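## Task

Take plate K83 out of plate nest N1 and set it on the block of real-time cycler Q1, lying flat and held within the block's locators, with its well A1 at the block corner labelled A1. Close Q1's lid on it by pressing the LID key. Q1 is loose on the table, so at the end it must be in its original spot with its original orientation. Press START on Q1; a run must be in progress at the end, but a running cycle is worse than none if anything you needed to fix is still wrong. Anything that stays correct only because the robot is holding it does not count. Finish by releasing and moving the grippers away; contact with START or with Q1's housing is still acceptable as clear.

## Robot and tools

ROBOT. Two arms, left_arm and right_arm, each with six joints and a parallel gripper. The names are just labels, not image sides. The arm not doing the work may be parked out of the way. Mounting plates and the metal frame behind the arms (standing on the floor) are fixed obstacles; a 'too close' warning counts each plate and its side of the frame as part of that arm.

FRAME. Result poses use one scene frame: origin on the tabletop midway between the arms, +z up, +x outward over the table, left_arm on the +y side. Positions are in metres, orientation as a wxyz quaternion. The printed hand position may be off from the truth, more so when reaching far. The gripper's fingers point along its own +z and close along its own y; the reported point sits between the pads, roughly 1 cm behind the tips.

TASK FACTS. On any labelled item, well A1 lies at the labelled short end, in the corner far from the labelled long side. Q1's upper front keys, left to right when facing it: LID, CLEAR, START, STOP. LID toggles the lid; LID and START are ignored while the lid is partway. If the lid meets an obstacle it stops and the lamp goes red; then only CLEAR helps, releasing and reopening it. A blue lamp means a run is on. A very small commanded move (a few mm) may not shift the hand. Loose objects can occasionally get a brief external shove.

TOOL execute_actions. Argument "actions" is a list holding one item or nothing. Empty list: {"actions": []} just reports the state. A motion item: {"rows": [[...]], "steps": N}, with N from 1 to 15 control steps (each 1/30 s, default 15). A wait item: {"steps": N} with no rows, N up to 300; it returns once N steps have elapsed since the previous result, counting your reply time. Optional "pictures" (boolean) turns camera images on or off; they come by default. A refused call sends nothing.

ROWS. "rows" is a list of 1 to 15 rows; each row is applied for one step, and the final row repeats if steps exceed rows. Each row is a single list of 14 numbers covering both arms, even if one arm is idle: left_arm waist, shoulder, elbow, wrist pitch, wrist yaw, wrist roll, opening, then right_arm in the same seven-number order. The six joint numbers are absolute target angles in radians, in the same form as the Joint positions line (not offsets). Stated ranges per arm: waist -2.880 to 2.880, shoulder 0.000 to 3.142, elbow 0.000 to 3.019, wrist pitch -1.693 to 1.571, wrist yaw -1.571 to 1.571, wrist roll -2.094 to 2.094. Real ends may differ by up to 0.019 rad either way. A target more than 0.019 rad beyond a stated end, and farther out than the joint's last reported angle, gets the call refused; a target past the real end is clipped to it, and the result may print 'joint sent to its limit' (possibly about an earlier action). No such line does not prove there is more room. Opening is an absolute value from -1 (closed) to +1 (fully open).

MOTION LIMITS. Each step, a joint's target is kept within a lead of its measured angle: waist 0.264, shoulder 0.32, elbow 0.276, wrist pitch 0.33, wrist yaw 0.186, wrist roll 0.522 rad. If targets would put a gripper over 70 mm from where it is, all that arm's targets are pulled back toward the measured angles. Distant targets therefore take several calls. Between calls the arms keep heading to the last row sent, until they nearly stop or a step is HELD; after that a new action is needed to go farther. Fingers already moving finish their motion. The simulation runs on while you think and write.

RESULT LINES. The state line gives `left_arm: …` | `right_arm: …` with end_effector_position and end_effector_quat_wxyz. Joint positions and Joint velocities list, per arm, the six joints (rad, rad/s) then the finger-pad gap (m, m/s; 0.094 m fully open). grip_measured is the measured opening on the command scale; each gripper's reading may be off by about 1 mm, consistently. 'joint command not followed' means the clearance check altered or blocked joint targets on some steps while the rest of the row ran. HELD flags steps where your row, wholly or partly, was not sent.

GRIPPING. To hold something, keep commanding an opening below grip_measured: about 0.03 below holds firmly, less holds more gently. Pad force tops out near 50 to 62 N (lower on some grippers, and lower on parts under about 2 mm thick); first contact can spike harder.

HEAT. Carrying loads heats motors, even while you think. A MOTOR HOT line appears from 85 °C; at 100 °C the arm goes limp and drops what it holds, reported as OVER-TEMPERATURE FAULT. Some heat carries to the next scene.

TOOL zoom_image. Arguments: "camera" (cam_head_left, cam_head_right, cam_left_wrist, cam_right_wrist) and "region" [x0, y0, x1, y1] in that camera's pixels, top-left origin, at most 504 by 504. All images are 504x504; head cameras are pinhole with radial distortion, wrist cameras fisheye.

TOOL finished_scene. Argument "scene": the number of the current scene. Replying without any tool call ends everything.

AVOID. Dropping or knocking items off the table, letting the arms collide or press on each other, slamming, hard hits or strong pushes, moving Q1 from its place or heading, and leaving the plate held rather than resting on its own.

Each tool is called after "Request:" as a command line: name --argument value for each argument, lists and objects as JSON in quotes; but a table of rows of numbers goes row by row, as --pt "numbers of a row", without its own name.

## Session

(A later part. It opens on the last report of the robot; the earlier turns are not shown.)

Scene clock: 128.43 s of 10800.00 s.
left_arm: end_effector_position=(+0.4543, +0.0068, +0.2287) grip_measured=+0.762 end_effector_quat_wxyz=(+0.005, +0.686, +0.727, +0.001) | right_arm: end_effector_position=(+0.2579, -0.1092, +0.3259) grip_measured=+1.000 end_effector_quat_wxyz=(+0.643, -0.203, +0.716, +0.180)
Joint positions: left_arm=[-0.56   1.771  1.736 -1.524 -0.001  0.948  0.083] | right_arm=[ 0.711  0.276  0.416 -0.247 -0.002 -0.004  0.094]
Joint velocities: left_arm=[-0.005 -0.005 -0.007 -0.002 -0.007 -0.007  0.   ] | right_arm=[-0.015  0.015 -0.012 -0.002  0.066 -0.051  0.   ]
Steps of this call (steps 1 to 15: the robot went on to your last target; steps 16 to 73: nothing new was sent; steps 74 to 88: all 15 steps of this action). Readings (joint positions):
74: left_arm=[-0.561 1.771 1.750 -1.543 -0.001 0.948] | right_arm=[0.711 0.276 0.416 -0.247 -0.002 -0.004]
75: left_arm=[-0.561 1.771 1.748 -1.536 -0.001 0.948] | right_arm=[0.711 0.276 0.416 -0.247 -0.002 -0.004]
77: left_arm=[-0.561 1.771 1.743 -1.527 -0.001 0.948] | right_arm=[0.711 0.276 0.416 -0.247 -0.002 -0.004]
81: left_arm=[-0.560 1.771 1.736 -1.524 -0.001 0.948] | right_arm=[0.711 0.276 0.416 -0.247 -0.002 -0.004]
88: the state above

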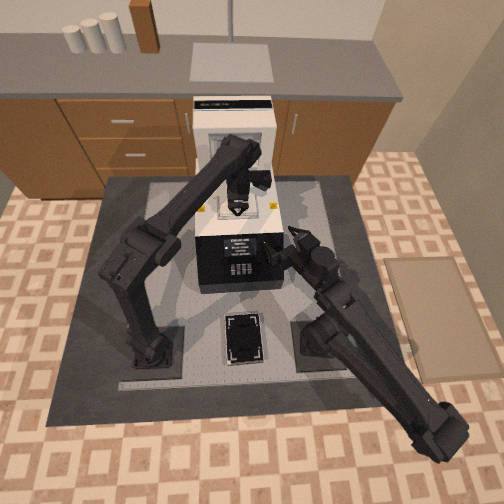

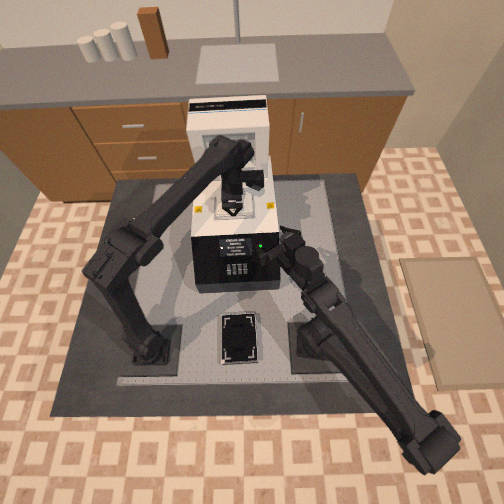

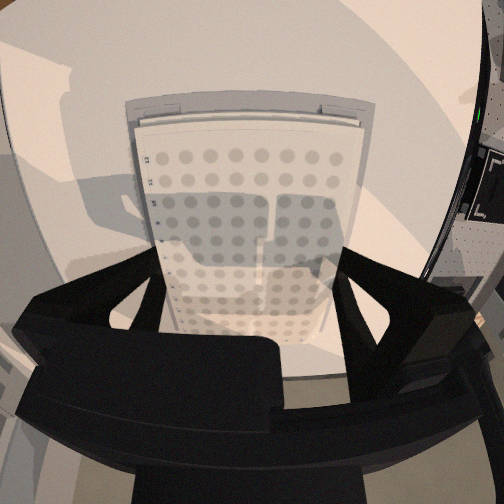

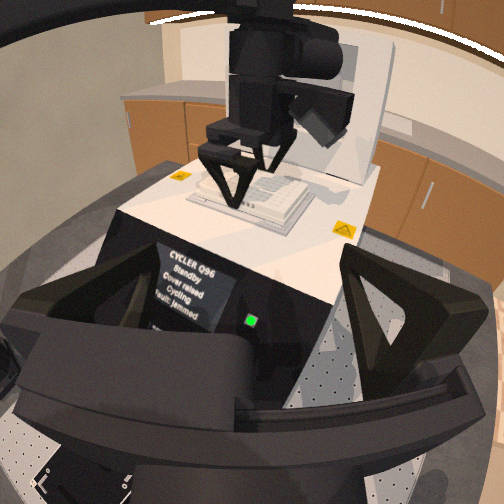

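Request:
execute_actions --actions '[{"rows":[[-0.55,1.765,1.745,-1.51,0,0.958,1,0.7,0.27,0.44,-0.22,0,0,1]],"steps":12}]' --pictures false

Request:
execute_actions --actions '[{"rows":[[-0.55,1.76,1.82,-1.56,0,0.958,1,0.7,0.27,0.44,-0.22,0,0,1],[-0.55,1.76,1.85,-1.59,0,0.958,1,0.7,0.27,0.44,-0.22,0,0,1],[-0.55,1.76,1.9,-1.64,0,0.958,1,0.7,0.27,0.44,-0.22,0,0,1]],"steps":15}]'

Request:
zoom_image --camera "cam_right_wrist" --region '[170, 130, 330, 250]'

Request:
zoom_image --camera "cam_left_wrist" --region '[120, 80, 380, 340]'

Scene clock: 132.20 s of 10800.00 s.
left_arm: end_effector_position=(+0.4543, +0.0068, +0.2287) grip_measured=+1.000 end_effector_quat_wxyz=(+0.005, +0.686, +0.727, +0.001) | right_arm: end_effector_position=(+0.2579, -0.1092, +0.3259) grip_measured=+1.000 end_effector_quat_wxyz=(+0.643, -0.203, +0.716, +0.180)
Joint positions: left_arm=[-0.56   1.771  1.736 -1.524 -0.001  0.949  0.094] | right_arm=[ 0.711  0.276  0.416 -0.247 -0.002 -0.004  0.094]
Joint velocities: left_arm=[-0.005  0.005 -0.002  0.002 -0.007 -0.037  0.   ] | right_arm=[-0.005 -0.015  0.012  0.017  0.007 -0.007  0.   ]
Steps of this call (steps 1 to 15: the robot went on to your last target; steps 16 to 90: nothing new was sent; then 0.37 s passed at rest; steps 91 to 102: all 12 steps of this action). Readings (joint positions):
91: left_arm=[-0.560 1.771 1.736 -1.524 -0.001 0.949] | right_arm=[0.711 0.276 0.416 -0.247 -0.002 -0.004]
92: left_arm=[-0.560 1.771 1.736 -1.524 -0.001 0.949] | right_arm=[0.711 0.276 0.416 -0.247 -0.002 -0.004]
94: left_arm=[-0.560 1.771 1.736 -1.524 -0.001 0.949] | right_arm=[0.711 0.276 0.416 -0.247 -0.002 -0.004]
98: left_arm=[-0.560 1.771 1.736 -1.524 -0.001 0.949] | right_arm=[0.711 0.276 0.416 -0.247 -0.002 -0.004]
102: the state above

Scene clock: 132.70 s of 10800.00 s.
left_arm: end_effector_position=(+0.4577, +0.0047, +0.2803) grip_measured=+1.000 end_effector_quat_wxyz=(+0.022, +0.686, +0.727, +0.005) | right_arm: end_effector_position=(+0.2579, -0.1092, +0.3259) grip_measured=+1.000 end_effector_quat_wxyz=(+0.643, -0.203, +0.716, +0.180)
Joint positions: left_arm=[-0.56   1.764  1.861 -1.623 -0.001  0.949  0.094] | right_arm=[ 0.711  0.276  0.416 -0.247 -0.002 -0.004  0.094]
Joint velocities: left_arm=[-0.015 -0.005  0.002 -0.012 -0.022 -0.037  0.   ] | right_arm=[ 0.005  0.005 -0.012 -0.002 -0.022  0.037  0.   ]
Steps of this call (steps 1 to 15: all 15 steps of this action). Readings (joint positions):
1: left_arm=[-0.560 1.771 1.740 -1.529 -0.001 0.949] | right_arm=[0.711 0.276 0.416 -0.247 -0.002 -0.004]
2: left_arm=[-0.560 1.772 1.748 -1.542 -0.001 0.949] | right_arm=[0.711 0.276 0.416 -0.247 -0.002 -0.004]
4: left_arm=[-0.560 1.776 1.790 -1.592 -0.001 0.949] | right_arm=[0.711 0.276 0.416 -0.247 -0.002 -0.004]
8: left_arm=[-0.560 1.770 1.855 -1.618 -0.001 0.949] | right_arm=[0.711 0.276 0.416 -0.247 -0.002 -0.004]
15: the state above

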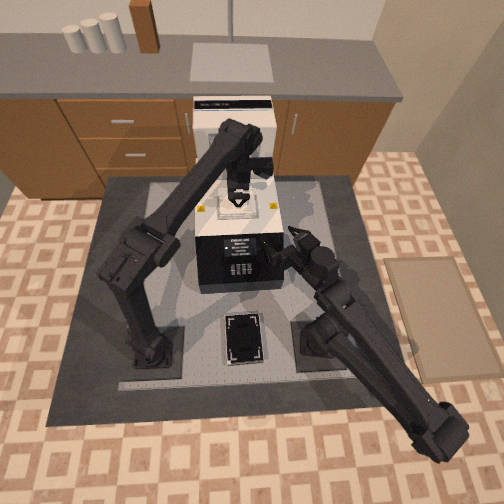

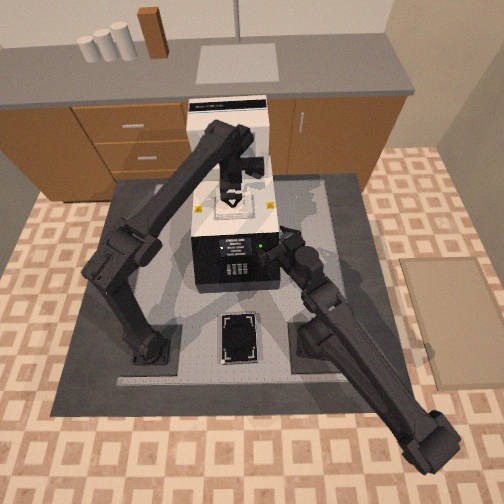

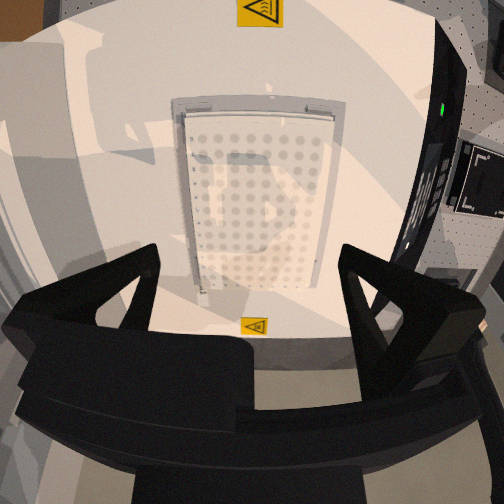

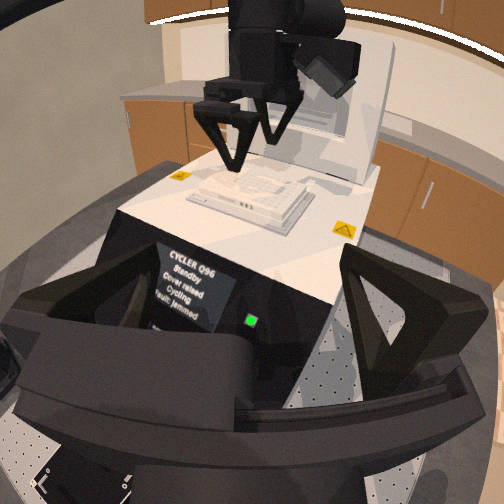

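Region (170, 130, 330, 250) of cam_right_wrist's 504x504 image, scaled by 3.150, with more detail than that image has; it fills the top 378 rows of this view, and the rest is white.

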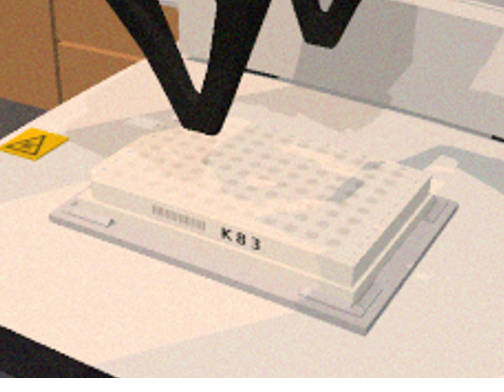

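Region (120, 80, 380, 340) of cam_left_wrist's 504x504 image, scaled by 1.938, with more detail than that image has.

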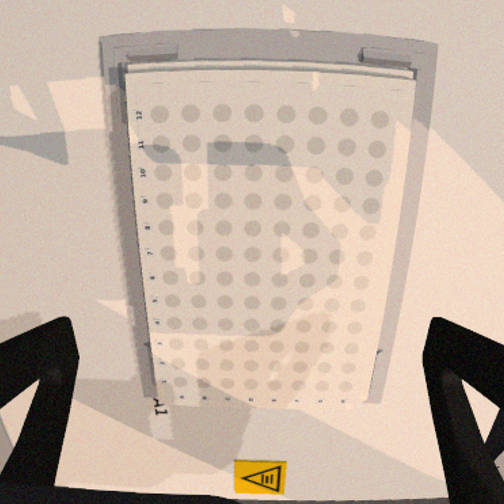

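Request:
execute_actions --actions '[{"rows":[[-0.6,1.65,1.85,-1.65,0,0.8,1,0.3,0.27,0.44,-0.22,0,0,1],[-0.6,1.55,1.8,-1.65,0,0.6,1,0.3,0.27,0.44,-0.22,0,0,1],[-0.6,1.45,1.7,-1.6,0,0.4,1,0.3,0.27,0.44,-0.22,0,0,1],[-0.6,1.45,1.7,-1.6,0,0.2,1,0.3,0.27,0.44,-0.22,0,0,1],[-0.6,1.3,1.55,-1.5,0,0,1,0.3,0.27,0.44,-0.22,0,0,1],[-0.6,1.3,1.55,-1.5,0,0,1,0.3,0.27,0.44,-0.22,0,0,1],[-0.6,1.0,1.25,-1.2,0,0,-1,0,0.27,0.44,-0.22,0,0,1]],"steps":15}]' --pictures false

Request:
execute_actions --actions '[{"steps":20}]'

Request:
zoom_image --camera "cam_head_left" --region '[205, 180, 275, 230]'

Scene clock: 136.00 s of 10800.00 s.
left_arm: end_effector_position=(+0.3027, +0.0896, +0.3803) grip_measured=-0.983 end_effector_quat_wxyz=(+0.284, +0.342, +0.894, -0.066) | right_arm: end_effector_position=(+0.2962, -0.3198, +0.3259) grip_measured=+1.000 end_effector_quat_wxyz=(+0.665, +0.067, +0.741, -0.063)
Joint positions: left_arm=[-0.59   0.988  1.254 -1.245 -0.001  0.136  0.001] | right_arm=[-0.019  0.276  0.416 -0.247  0.003 -0.004  0.094]
Joint velocities: left_arm=[-0.015 -1.216  0.022  0.344 -0.051 -0.872 -0.009] | right_arm=[ 0.122  0.005 -0.012 -0.012  0.022 -0.081  0.   ]
Steps of this call (steps 1 to 15: the robot went on to your last target; steps 16 to 84: nothing new was sent; steps 85 to 99: all 15 steps of this action). Readings (joint positions):
85: left_arm=[-0.562 1.758 1.857 -1.624 -0.001 0.925] | right_arm=[0.686 0.276 0.416 -0.247 -0.010 -0.004]
86: left_arm=[-0.564 1.746 1.843 -1.624 -0.001 0.886] | right_arm=[0.622 0.276 0.416 -0.247 -0.009 -0.004]
88: left_arm=[-0.571 1.693 1.783 -1.620 -0.001 0.781] | right_arm=[0.447 0.276 0.416 -0.247 -0.005 -0.004]
92: left_arm=[-0.584 1.458 1.507 -1.406 -0.001 0.479] | right_arm=[0.175 0.276 0.416 -0.247 -0.004 -0.004]
99: the state above

Scene clock: 136.67 s of 10800.00 s.
left_arm: end_effector_position=(+0.3097, +0.0849, +0.3683) grip_measured=-0.987 end_effector_quat_wxyz=(+0.272, +0.286, +0.915, -0.081) | right_arm: end_effector_position=(+0.2967, -0.3174, +0.3259) grip_measured=+1.000 end_effector_quat_wxyz=(+0.665, +0.064, +0.741, -0.061)
Joint positions: left_arm=[-0.59   1.012  1.242 -1.225 -0.001  0.012  0.001] | right_arm=[-0.012  0.276  0.416 -0.247  0.002 -0.004  0.094]
Joint velocities: left_arm=[-0.015  0.005 -0.007  0.007 -0.066 -0.051 -0.   ] | right_arm=[-0.015  0.015 -0.007 -0.017  0.037 -0.066  0.   ]
Steps of this call (steps 1 to 20: the robot went on to your last target). Readings (joint positions):
1: left_arm=[-0.590 0.953 1.255 -1.235 -0.001 0.110] | right_arm=[-0.016 0.276 0.416 -0.247 0.002 -0.004]
2: left_arm=[-0.590 0.930 1.255 -1.230 -0.001 0.090] | right_arm=[-0.013 0.276 0.416 -0.247 0.002 -0.004]
4: left_arm=[-0.590 0.918 1.255 -1.228 -0.001 0.061] | right_arm=[-0.012 0.276 0.416 -0.247 0.002 -0.004]
8: left_arm=[-0.590 0.969 1.254 -1.227 -0.001 0.031] | right_arm=[-0.012 0.276 0.416 -0.247 0.002 -0.004]
20: the state above

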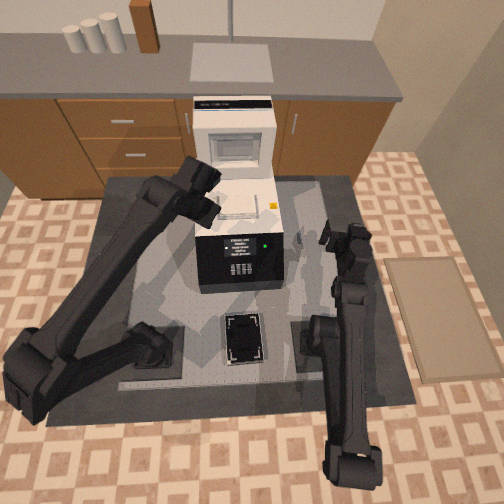

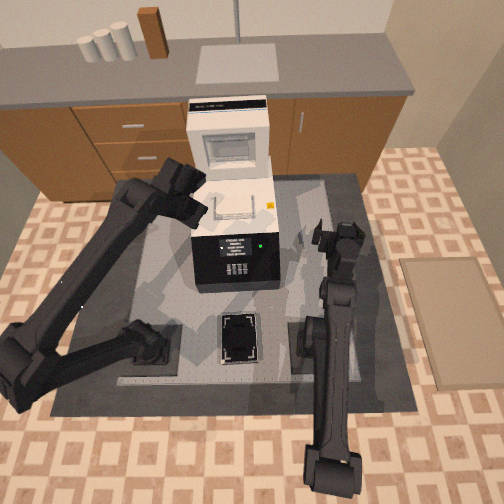

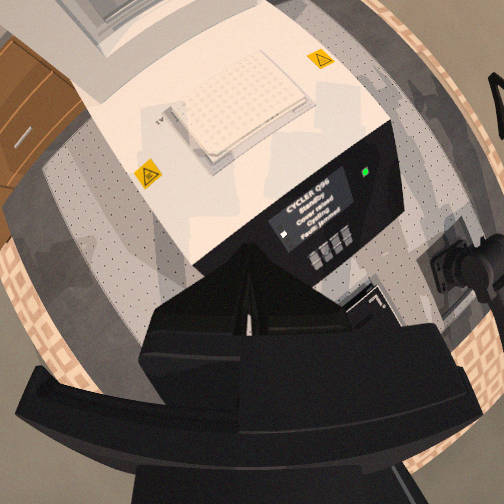

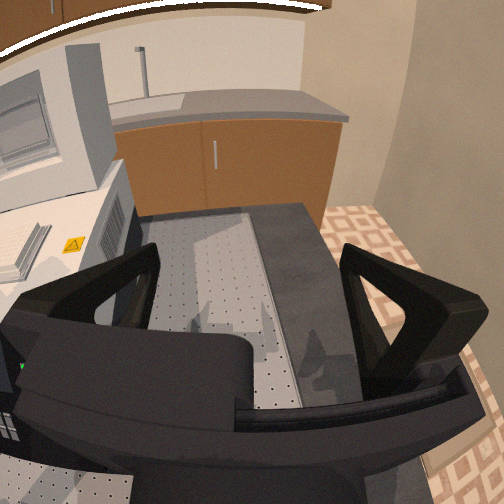

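Region (205, 180, 275, 230) of cam_head_left's 504x504 image, scaled by 7.200, with more detail than that image has; it fills the top 360 rows of this view, and the rest is white.

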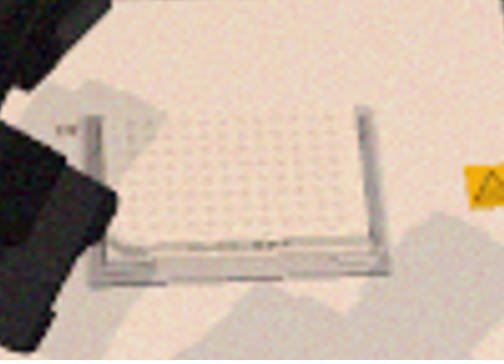

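Request:
execute_actions --actions '[{"rows":[[-0.83,0.8,0.9,-1.0,0,-0.75,-1,0,0.27,0.44,-0.22,0,0,1]],"steps":15}]' --pictures false

Request:
execute_actions --actions '[{"rows":[[-0.83,0.9,0.72,-0.75,0,-0.77,-1,0,0.27,0.44,-0.22,0,0,1]],"steps":15}]' --pictures false

Request:
execute_actions --actions '[{"rows":[[-0.83,0.96,0.69,-0.68,0,-0.77,-1,0,0.27,0.44,-0.22,0,0,1],[-0.83,0.99,0.68,-0.655,0,-0.77,-1,0,0.27,0.44,-0.22,0,0,1],[-0.83,1.03,0.68,-0.655,0,-0.77,-1,0,0.27,0.44,-0.22,0,0,1]],"steps":15}]'

Scene clock: 140.17 s of 10800.00 s.
left_arm: end_effector_position=(+0.2094, +0.0533, +0.2787) grip_measured=-0.987 end_effector_quat_wxyz=(+0.218, +0.069, +0.949, -0.215) | right_arm: end_effector_position=(+0.2967, -0.3174, +0.3259) grip_measured=+1.000 end_effector_quat_wxyz=(+0.665, +0.064, +0.741, -0.061)
Joint positions: left_arm=[-0.84   0.796  0.874 -1.027  0.003 -0.701  0.001] | right_arm=[-0.012  0.276  0.416 -0.247  0.002 -0.004  0.094]
Joint velocities: left_arm=[-0.015 -0.015  0.007  0.002  0.007 -0.256 -0.   ] | right_arm=[ 0.005 -0.005 -0.007 -0.012 -0.007  0.007  0.   ]
Steps of this call (steps 1 to 15: the robot went on to your last target; steps 16 to 90: nothing new was sent; steps 91 to 105: all 15 steps of this action). Readings (joint positions):
91: left_arm=[-0.605 0.997 1.212 -1.185 -0.007 -0.051] | right_arm=[-0.012 0.276 0.416 -0.247 0.002 -0.004]
92: left_arm=[-0.639 0.965 1.155 -1.128 -0.008 -0.120] | right_arm=[-0.012 0.276 0.416 -0.247 0.002 -0.004]
94: left_arm=[-0.735 0.887 1.019 -1.067 -0.005 -0.286] | right_arm=[-0.012 0.276 0.416 -0.247 0.002 -0.004]
98: left_arm=[-0.847 0.797 0.875 -1.051 0.003 -0.553] | right_arm=[-0.012 0.276 0.416 -0.247 0.002 -0.004]
105: the state above

Scene clock: 140.67 s of 10800.00 s.
left_arm: end_effector_position=(+0.2245, +0.0364, +0.1853) grip_measured=-0.987 end_effector_quat_wxyz=(+0.199, +0.042, +0.957, -0.207) | right_arm: end_effector_position=(+0.2967, -0.3174, +0.3259) grip_measured=+1.000 end_effector_quat_wxyz=(+0.665, +0.064, +0.741, -0.061)
Joint positions: left_arm=[-0.84   0.912  0.699 -0.776  0.003 -0.757  0.001] | right_arm=[-0.012  0.276  0.416 -0.247  0.002 -0.004  0.094]
Joint velocities: left_arm=[-0.005 -0.044 -0.007 -0.002 -0.022  0.007 -0.001] | right_arm=[-0.005  0.005 -0.022  0.007 -0.081 -0.095  0.   ]
Steps of this call (steps 1 to 15: all 15 steps of this action). Readings (joint positions):
1: left_arm=[-0.840 0.799 0.855 -0.979 0.003 -0.710] | right_arm=[-0.012 0.276 0.416 -0.247 0.002 -0.004]
2: left_arm=[-0.840 0.803 0.824 -0.901 0.003 -0.719] | right_arm=[-0.012 0.276 0.416 -0.247 0.002 -0.004]
4: left_arm=[-0.840 0.842 0.762 -0.812 0.003 -0.733] | right_arm=[-0.012 0.276 0.416 -0.247 0.002 -0.004]
8: left_arm=[-0.840 0.921 0.702 -0.789 0.003 -0.749] | right_arm=[-0.012 0.276 0.416 -0.247 0.002 -0.004]
15: the state above

Scene clock: 141.17 s of 10800.00 s.
left_arm: end_effector_position=(+0.2356, +0.0235, +0.1434) grip_measured=-0.988 end_effector_quat_wxyz=(+0.180, +0.042, +0.964, -0.189) | right_arm: end_effector_position=(+0.2967, -0.3174, +0.3259) grip_measured=+1.000 end_effector_quat_wxyz=(+0.665, +0.064, +0.741, -0.061)
Joint positions: left_arm=[-0.84   1.038  0.676 -0.68   0.004 -0.76   0.001] | right_arm=[-0.012  0.276  0.416 -0.247  0.002 -0.004  0.094]
Joint velocities: left_arm=[-0.005 -0.005  0.002 -0.002 -0.007  0.022 -0.001] | right_arm=[ 0.005 -0.005  0.002  0.007 -0.022  0.022  0.   ]
Steps of this call (steps 1 to 15: all 15 steps of this action). Readings (joint positions):
1: left_arm=[-0.840 0.914 0.697 -0.762 0.003 -0.758] | right_arm=[-0.012 0.276 0.416 -0.247 0.002 -0.004]
2: left_arm=[-0.840 0.922 0.694 -0.735 0.003 -0.759] | right_arm=[-0.012 0.276 0.416 -0.247 0.002 -0.004]
4: left_arm=[-0.840 0.962 0.693 -0.696 0.003 -0.759] | right_arm=[-0.012 0.276 0.416 -0.247 0.002 -0.004]
8: left_arm=[-0.840 1.037 0.681 -0.680 0.003 -0.759] | right_arm=[-0.012 0.276 0.416 -0.247 0.002 -0.004]
15: the state above

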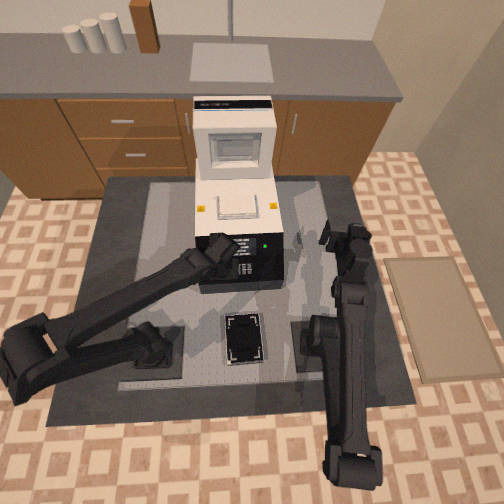

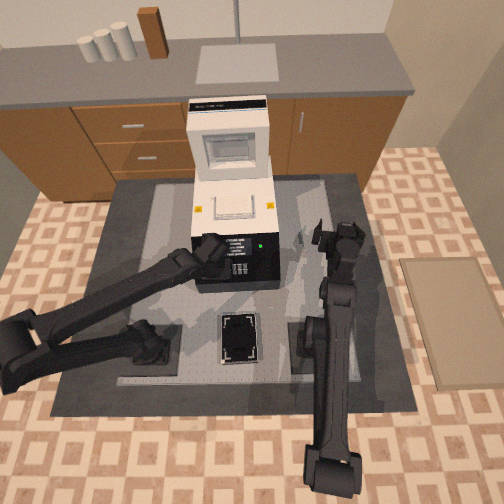

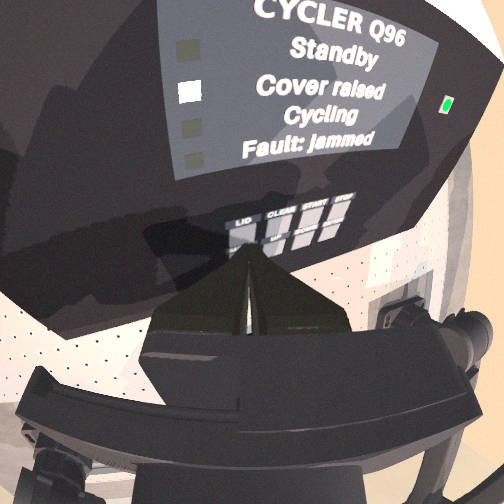

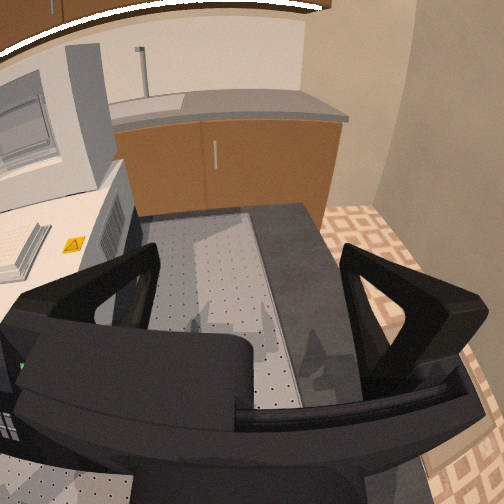

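Request:
execute_actions --actions '[{"rows":[[-0.83,1.075,0.68,-0.655,0,-0.77,-1,0,0.27,0.44,-0.22,0,0,1]],"steps":12}]' --pictures false

Request:
execute_actions --actions '[{"rows":[[-0.83,0.97,0.68,-0.655,0,-0.77,-1,0,0.27,0.44,-0.22,0,0,1]],"steps":15}]'

Scene clock: 143.23 s of 10800.00 s.
left_arm: end_effector_position=(+0.2357, +0.0231, +0.1412) grip_measured=-0.988 end_effector_quat_wxyz=(+0.178, +0.042, +0.965, -0.187) | right_arm: end_effector_position=(+0.2967, -0.3174, +0.3259) grip_measured=+1.000 end_effector_quat_wxyz=(+0.665, +0.064, +0.741, -0.061)
Joint positions: left_arm=[-0.84   1.045  0.676 -0.678  0.005 -0.76   0.001] | right_arm=[-0.012  0.276  0.416 -0.247  0.002 -0.004  0.094]
Joint velocities: left_arm=[-0.005 -0.005 -0.002 -0.002  0.007  0.022 -0.001] | right_arm=[ 0.005 -0.024  0.002 -0.012 -0.051 -0.095  0.   ]
Steps of this call (steps 1 to 15: the robot went on to your last target; steps 16 to 50: nothing new was sent; steps 51 to 62: all 12 steps of this action). Readings (joint positions):
51: left_arm=[-0.840 1.040 0.676 -0.680 0.004 -0.760] | right_arm=[-0.012 0.276 0.416 -0.247 0.002 -0.004]
52: left_arm=[-0.840 1.044 0.676 -0.679 0.004 -0.760] | right_arm=[-0.012 0.276 0.416 -0.247 0.002 -0.004]
54: left_arm=[-0.840 1.045 0.676 -0.678 0.005 -0.760] | right_arm=[-0.012 0.276 0.416 -0.247 0.002 -0.004]
58: left_arm=[-0.840 1.045 0.676 -0.678 0.005 -0.760] | right_arm=[-0.012 0.276 0.416 -0.247 0.002 -0.004]
62: the state above

Scene clock: 143.73 s of 10800.00 s.
left_arm: end_effector_position=(+0.2343, +0.0254, +0.1659) grip_measured=-0.988 end_effector_quat_wxyz=(+0.203, +0.041, +0.955, -0.212) | right_arm: end_effector_position=(+0.2967, -0.3174, +0.3259) grip_measured=+1.000 end_effector_quat_wxyz=(+0.665, +0.064, +0.741, -0.061)
Joint positions: left_arm=[-0.84   0.97   0.673 -0.678  0.003 -0.76   0.001] | right_arm=[-0.012  0.276  0.416 -0.247  0.002 -0.004  0.094]
Joint velocities: left_arm=[-0.005  0.005  0.007 -0.017 -0.007 -0.022 -0.   ] | right_arm=[ 0.015 -0.005 -0.007 -0.007  0.007 -0.022  0.   ]
Steps of this call (steps 1 to 15: all 15 steps of this action). Readings (joint positions):
1: left_arm=[-0.840 1.038 0.676 -0.678 0.005 -0.760] | right_arm=[-0.012 0.276 0.416 -0.247 0.002 -0.004]
2: left_arm=[-0.840 1.027 0.673 -0.678 0.005 -0.760] | right_arm=[-0.012 0.276 0.416 -0.247 0.002 -0.004]
4: left_arm=[-0.840 1.000 0.673 -0.678 0.004 -0.760] | right_arm=[-0.012 0.276 0.416 -0.247 0.002 -0.004]
8: left_arm=[-0.840 0.970 0.673 -0.678 0.003 -0.760] | right_arm=[-0.012 0.276 0.416 -0.247 0.002 -0.004]
15: the state above

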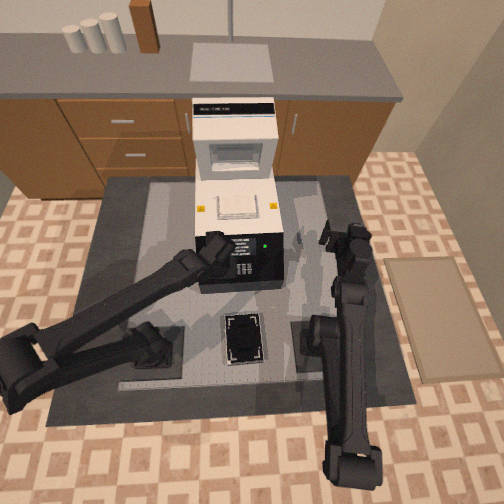

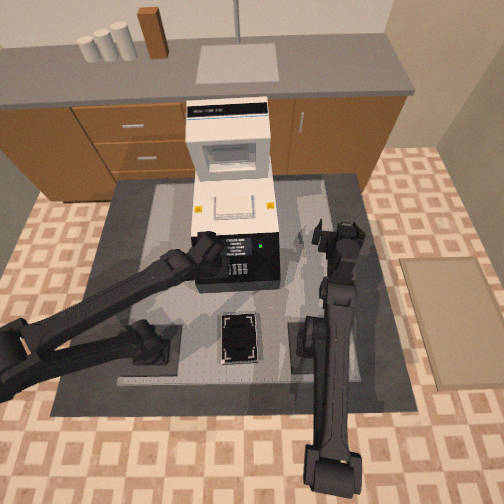

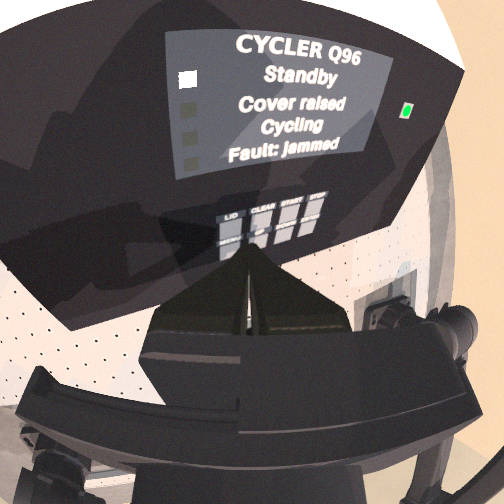

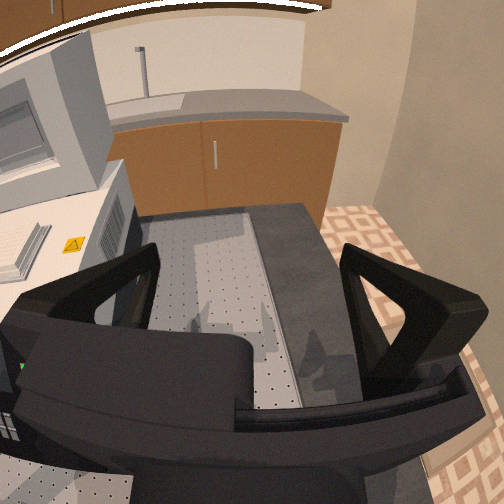

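Request:
execute_actions --actions '[{"rows":[[-0.86,0.97,0.8,-0.72,0,-0.8,-1,0,0.27,0.44,-0.22,0,0,1],[-0.88,1.0,0.82,-0.73,0,-0.8,-1,0,0.27,0.44,-0.22,0,0,1],[-0.89,1.04,0.82,-0.73,0,-0.8,-1,0,0.27,0.44,-0.22,0,0,1],[-0.895,1.07,0.82,-0.73,0,-0.82,-1,0,0.27,0.44,-0.22,0,0,1],[-0.895,1.10,0.82,-0.73,0,-0.82,-1,0,0.27,0.44,-0.22,0,0,1]],"steps":15}]' --pictures false

Request:
execute_actions --actions '[{"steps":45}]'

Scene clock: 147.67 s of 10800.00 s.
left_arm: end_effector_position=(+0.2423, -0.0138, +0.1691) grip_measured=-0.988 end_effector_quat_wxyz=(+0.174, +0.043, +0.963, -0.200) | right_arm: end_effector_position=(+0.2967, -0.3174, +0.3259) grip_measured=+1.000 end_effector_quat_wxyz=(+0.665, +0.064, +0.741, -0.061)
Joint positions: left_arm=[-0.89   1.108  0.79  -0.716  0.002 -0.807  0.001] | right_arm=[-0.012  0.276  0.416 -0.247  0.002 -0.004  0.094]
Joint velocities: left_arm=[-0.015 -0.015  0.012  0.002  0.007  0.007 -0.001] | right_arm=[ 0.005 -0.005  0.022 -0.007 -0.007 -0.066  0.   ]
Steps of this call (steps 1 to 15: the robot went on to your last target; steps 16 to 103: nothing new was sent; steps 104 to 118: all 15 steps of this action). Readings (joint positions):
104: left_arm=[-0.841 0.970 0.679 -0.686 0.003 -0.765] | right_arm=[-0.012 0.276 0.416 -0.247 0.002 -0.004]
105: left_arm=[-0.845 0.974 0.693 -0.700 0.002 -0.771] | right_arm=[-0.012 0.276 0.416 -0.247 0.002 -0.004]
107: left_arm=[-0.863 0.998 0.735 -0.712 0.002 -0.781] | right_arm=[-0.012 0.276 0.416 -0.247 0.002 -0.004]
111: left_arm=[-0.890 1.081 0.790 -0.712 0.002 -0.797] | right_arm=[-0.012 0.276 0.416 -0.247 0.002 -0.004]
118: the state above

Scene clock: 149.17 s of 10800.00 s.
left_arm: end_effector_position=(+0.2423, -0.0138, +0.1691) grip_measured=-0.988 end_effector_quat_wxyz=(+0.174, +0.041, +0.963, -0.200) | right_arm: end_effector_position=(+0.2967, -0.3174, +0.3259) grip_measured=+1.000 end_effector_quat_wxyz=(+0.665, +0.064, +0.741, -0.061)
Joint positions: left_arm=[-0.89   1.108  0.79  -0.716  0.002 -0.81   0.001] | right_arm=[-0.012  0.276  0.416 -0.247  0.002 -0.004  0.094]
Joint velocities: left_arm=[-0.005  0.005  0.007 -0.002 -0.007 -0.051 -0.   ] | right_arm=[-0.005 -0.015  0.002  0.007 -0.037  0.007  0.   ]
Steps of this call (steps 1 to 15: the robot went on to your last target; steps 16 to 45: nothing new was sent). Readings (joint positions):
1: left_arm=[-0.890 1.108 0.790 -0.716 0.002 -0.808] | right_arm=[-0.012 0.276 0.416 -0.247 0.002 -0.004]
2: left_arm=[-0.890 1.108 0.790 -0.716 0.002 -0.808] | right_arm=[-0.012 0.276 0.416 -0.247 0.002 -0.004]
4: left_arm=[-0.890 1.108 0.790 -0.716 0.002 -0.809] | right_arm=[-0.012 0.276 0.416 -0.247 0.002 -0.004]
8: left_arm=[-0.890 1.108 0.790 -0.716 0.002 -0.809] | right_arm=[-0.012 0.276 0.416 -0.247 0.002 -0.004]
45: the state above
All arms were judged still, so your last target was given up. Only a new action makes them travel on or press farther. Fingers that are still opening or closing keep moving.

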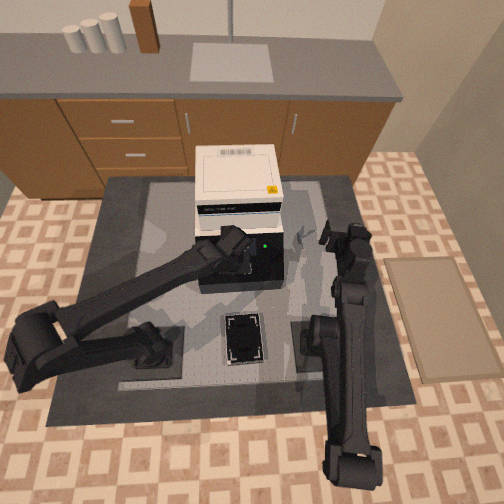

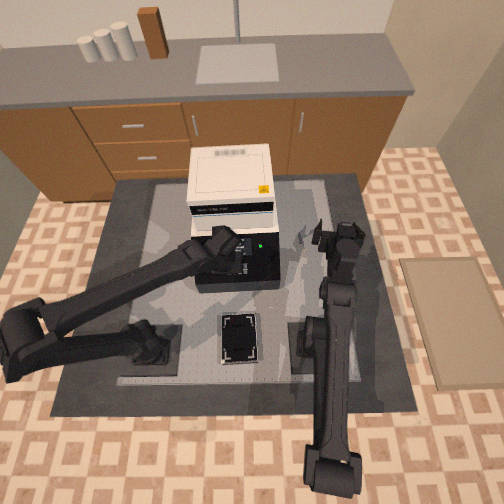

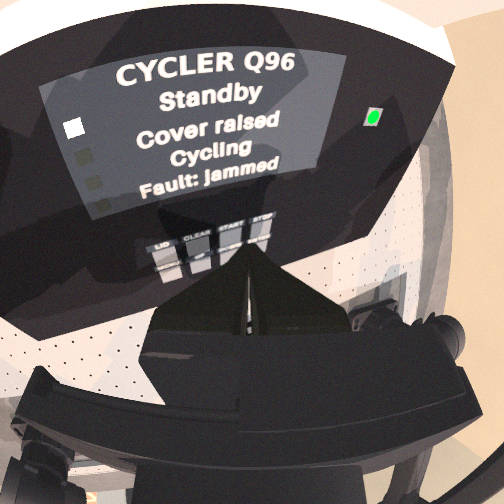

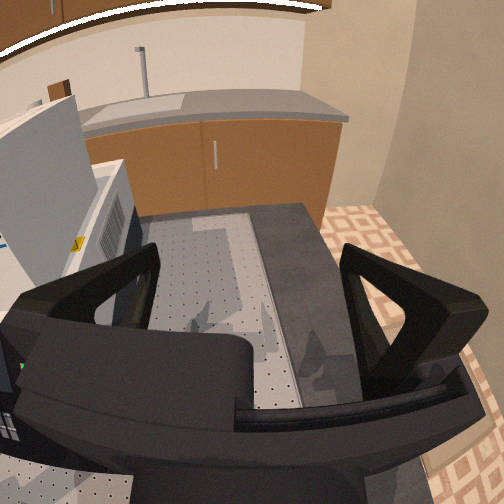

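Request:
execute_actions --actions '[{"rows":[[-0.895,1.165,0.8,-0.73,0,-0.82,-1,0,0.27,0.44,-0.22,0,0,1]],"steps":15}]'

Scene clock: 150.97 s of 10800.00 s.
left_arm: end_effector_position=(+0.2432, -0.0150, +0.1477) grip_measured=-0.988 end_effector_quat_wxyz=(+0.156, +0.042, +0.970, -0.180) | right_arm: end_effector_position=(+0.2967, -0.3174, +0.3259) grip_measured=+1.000 end_effector_quat_wxyz=(+0.665, +0.064, +0.741, -0.061)
Joint positions: left_arm=[-0.89   1.164  0.79  -0.716  0.002 -0.81   0.001] | right_arm=[-0.012  0.276  0.416 -0.247  0.002 -0.004  0.094]
Joint velocities: left_arm=[-0.015  0.005 -0.002 -0.002 -0.051 -0.037 -0.001] | right_arm=[-0.024  0.005  0.002  0.002  0.081 -0.051  0.   ]
Steps of this call (steps 1 to 39: nothing new was sent; steps 40 to 54: all 15 steps of this action). Readings (joint positions):
40: left_arm=[-0.890 1.111 0.790 -0.716 0.002 -0.810] | right_arm=[-0.012 0.276 0.416 -0.247 0.002 -0.004]
41: left_arm=[-0.890 1.118 0.790 -0.716 0.002 -0.810] | right_arm=[-0.012 0.276 0.416 -0.247 0.002 -0.004]
43: left_arm=[-0.890 1.138 0.790 -0.716 0.002 -0.810] | right_arm=[-0.012 0.276 0.416 -0.247 0.002 -0.004]
47: left_arm=[-0.890 1.164 0.790 -0.716 0.002 -0.810] | right_arm=[-0.012 0.276 0.416 -0.247 0.002 -0.004]
54: the state above

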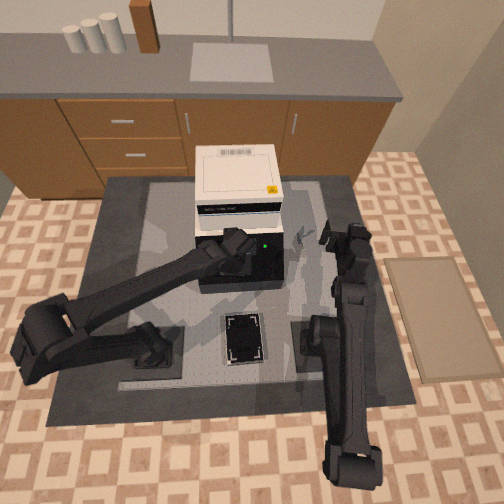

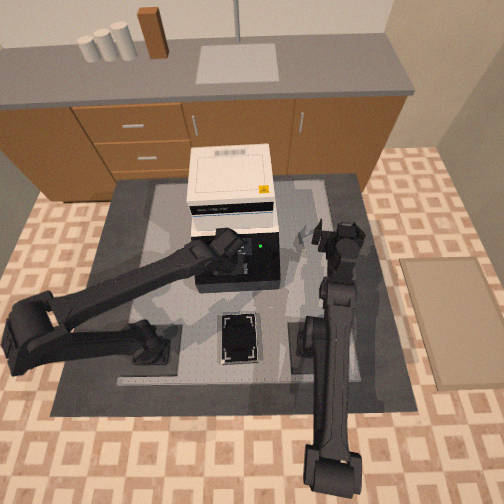

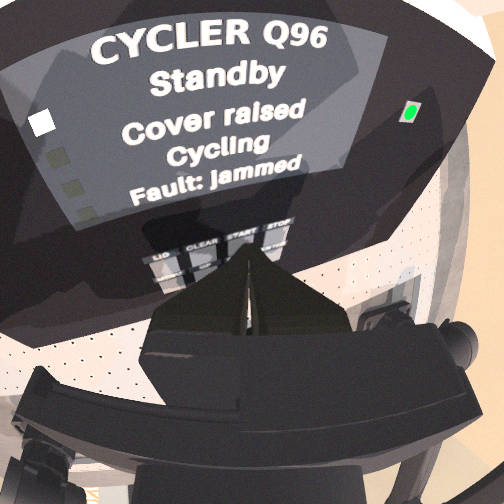

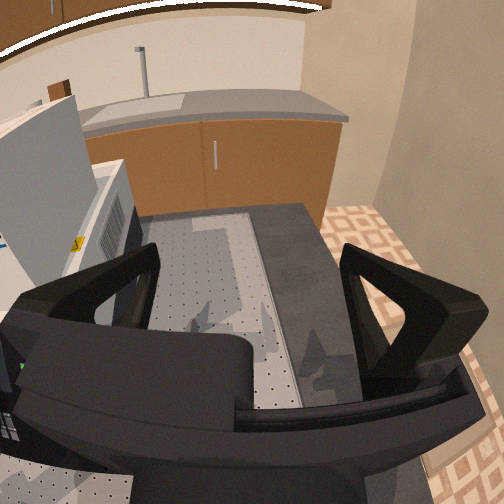

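Request:
execute_actions --actions '[{"rows":[[-0.895,1.2,0.8,-0.73,0,-0.82,-1,0,0.27,0.44,-0.22,0,0,1]],"steps":12}]' --pictures false

Request:
execute_actions --actions '[{"rows":[[-0.895,1.0,0.8,-0.8,0,-0.82,-1,0,0.27,0.44,-0.22,0,0,1]],"steps":15}]'

Scene clock: 153.30 s of 10800.00 s.
left_arm: end_effector_position=(+0.2431, -0.0152, +0.1461) grip_measured=-0.988 end_effector_quat_wxyz=(+0.154, +0.042, +0.971, -0.179) | right_arm: end_effector_position=(+0.2967, -0.3174, +0.3259) grip_measured=+1.000 end_effector_quat_wxyz=(+0.665, +0.064, +0.741, -0.061)
Joint positions: left_arm=[-0.891  1.168  0.79  -0.716  0.003 -0.81   0.001] | right_arm=[-0.012  0.276  0.416 -0.247  0.002 -0.004  0.094]
Joint velocities: left_arm=[-0.015 -0.005  0.012  0.007 -0.022 -0.051 -0.   ] | right_arm=[0.005 0.015 0.002 0.002 0.022 0.007 0.   ]
Steps of this call (steps 1 to 15: the robot went on to your last target; steps 16 to 58: nothing new was sent; steps 59 to 70: all 12 steps of this action). Readings (joint positions):
59: left_arm=[-0.890 1.165 0.790 -0.716 0.002 -0.810] | right_arm=[-0.012 0.276 0.416 -0.247 0.002 -0.004]
60: left_arm=[-0.890 1.167 0.790 -0.716 0.003 -0.810] | right_arm=[-0.012 0.276 0.416 -0.247 0.002 -0.004]
62: left_arm=[-0.891 1.168 0.790 -0.716 0.003 -0.810] | right_arm=[-0.012 0.276 0.416 -0.247 0.002 -0.004]
66: left_arm=[-0.891 1.168 0.790 -0.716 0.003 -0.810] | right_arm=[-0.012 0.276 0.416 -0.247 0.002 -0.004]
70: the state above

Scene clock: 153.80 s of 10800.00 s.
left_arm: end_effector_position=(+0.2278, +0.0035, +0.2001) grip_measured=-0.988 end_effector_quat_wxyz=(+0.187, +0.041, +0.957, -0.216) | right_arm: end_effector_position=(+0.2967, -0.3174, +0.3259) grip_measured=+1.000 end_effector_quat_wxyz=(+0.665, +0.064, +0.741, -0.061)
Joint positions: left_arm=[-0.891  0.99   0.783 -0.783  0.003 -0.81   0.001] | right_arm=[-0.012  0.276  0.416 -0.247  0.002 -0.004  0.094]
Joint velocities: left_arm=[-0.005  0.054  0.002  0.002 -0.007 -0.007  0.001] | right_arm=[ 0.005 -0.005  0.012  0.002 -0.007 -0.022  0.   ]
Steps of this call (steps 1 to 15: all 15 steps of this action). Readings (joint positions):
1: left_arm=[-0.891 1.155 0.790 -0.728 0.004 -0.810] | right_arm=[-0.012 0.276 0.416 -0.247 0.002 -0.004]
2: left_arm=[-0.891 1.131 0.786 -0.749 0.004 -0.810] | right_arm=[-0.012 0.276 0.416 -0.247 0.002 -0.004]
4: left_arm=[-0.891 1.065 0.783 -0.777 0.003 -0.810] | right_arm=[-0.012 0.276 0.416 -0.247 0.002 -0.004]
8: left_arm=[-0.891 0.977 0.783 -0.780 0.003 -0.810] | right_arm=[-0.012 0.276 0.416 -0.247 0.002 -0.004]
15: the state above

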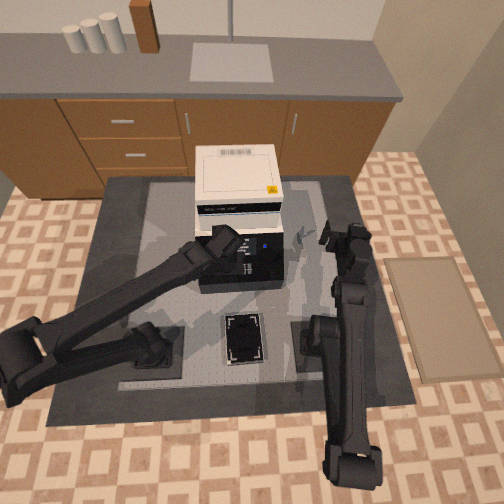

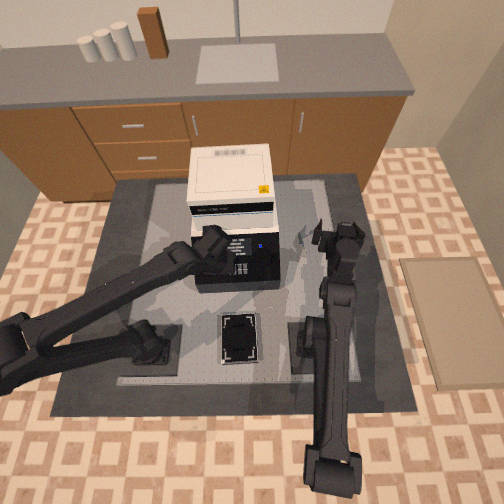

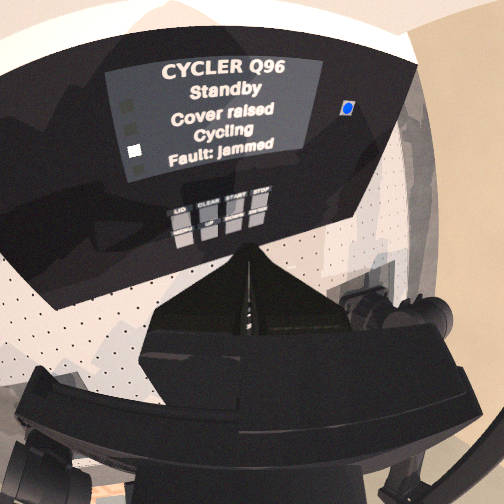

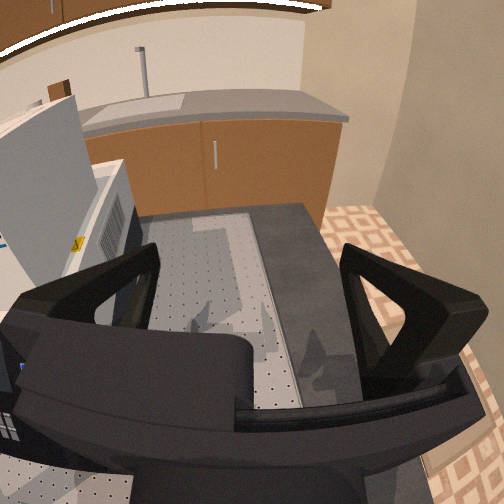

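Request:
finished_scene --scene 1

The scene is finished: the task was done.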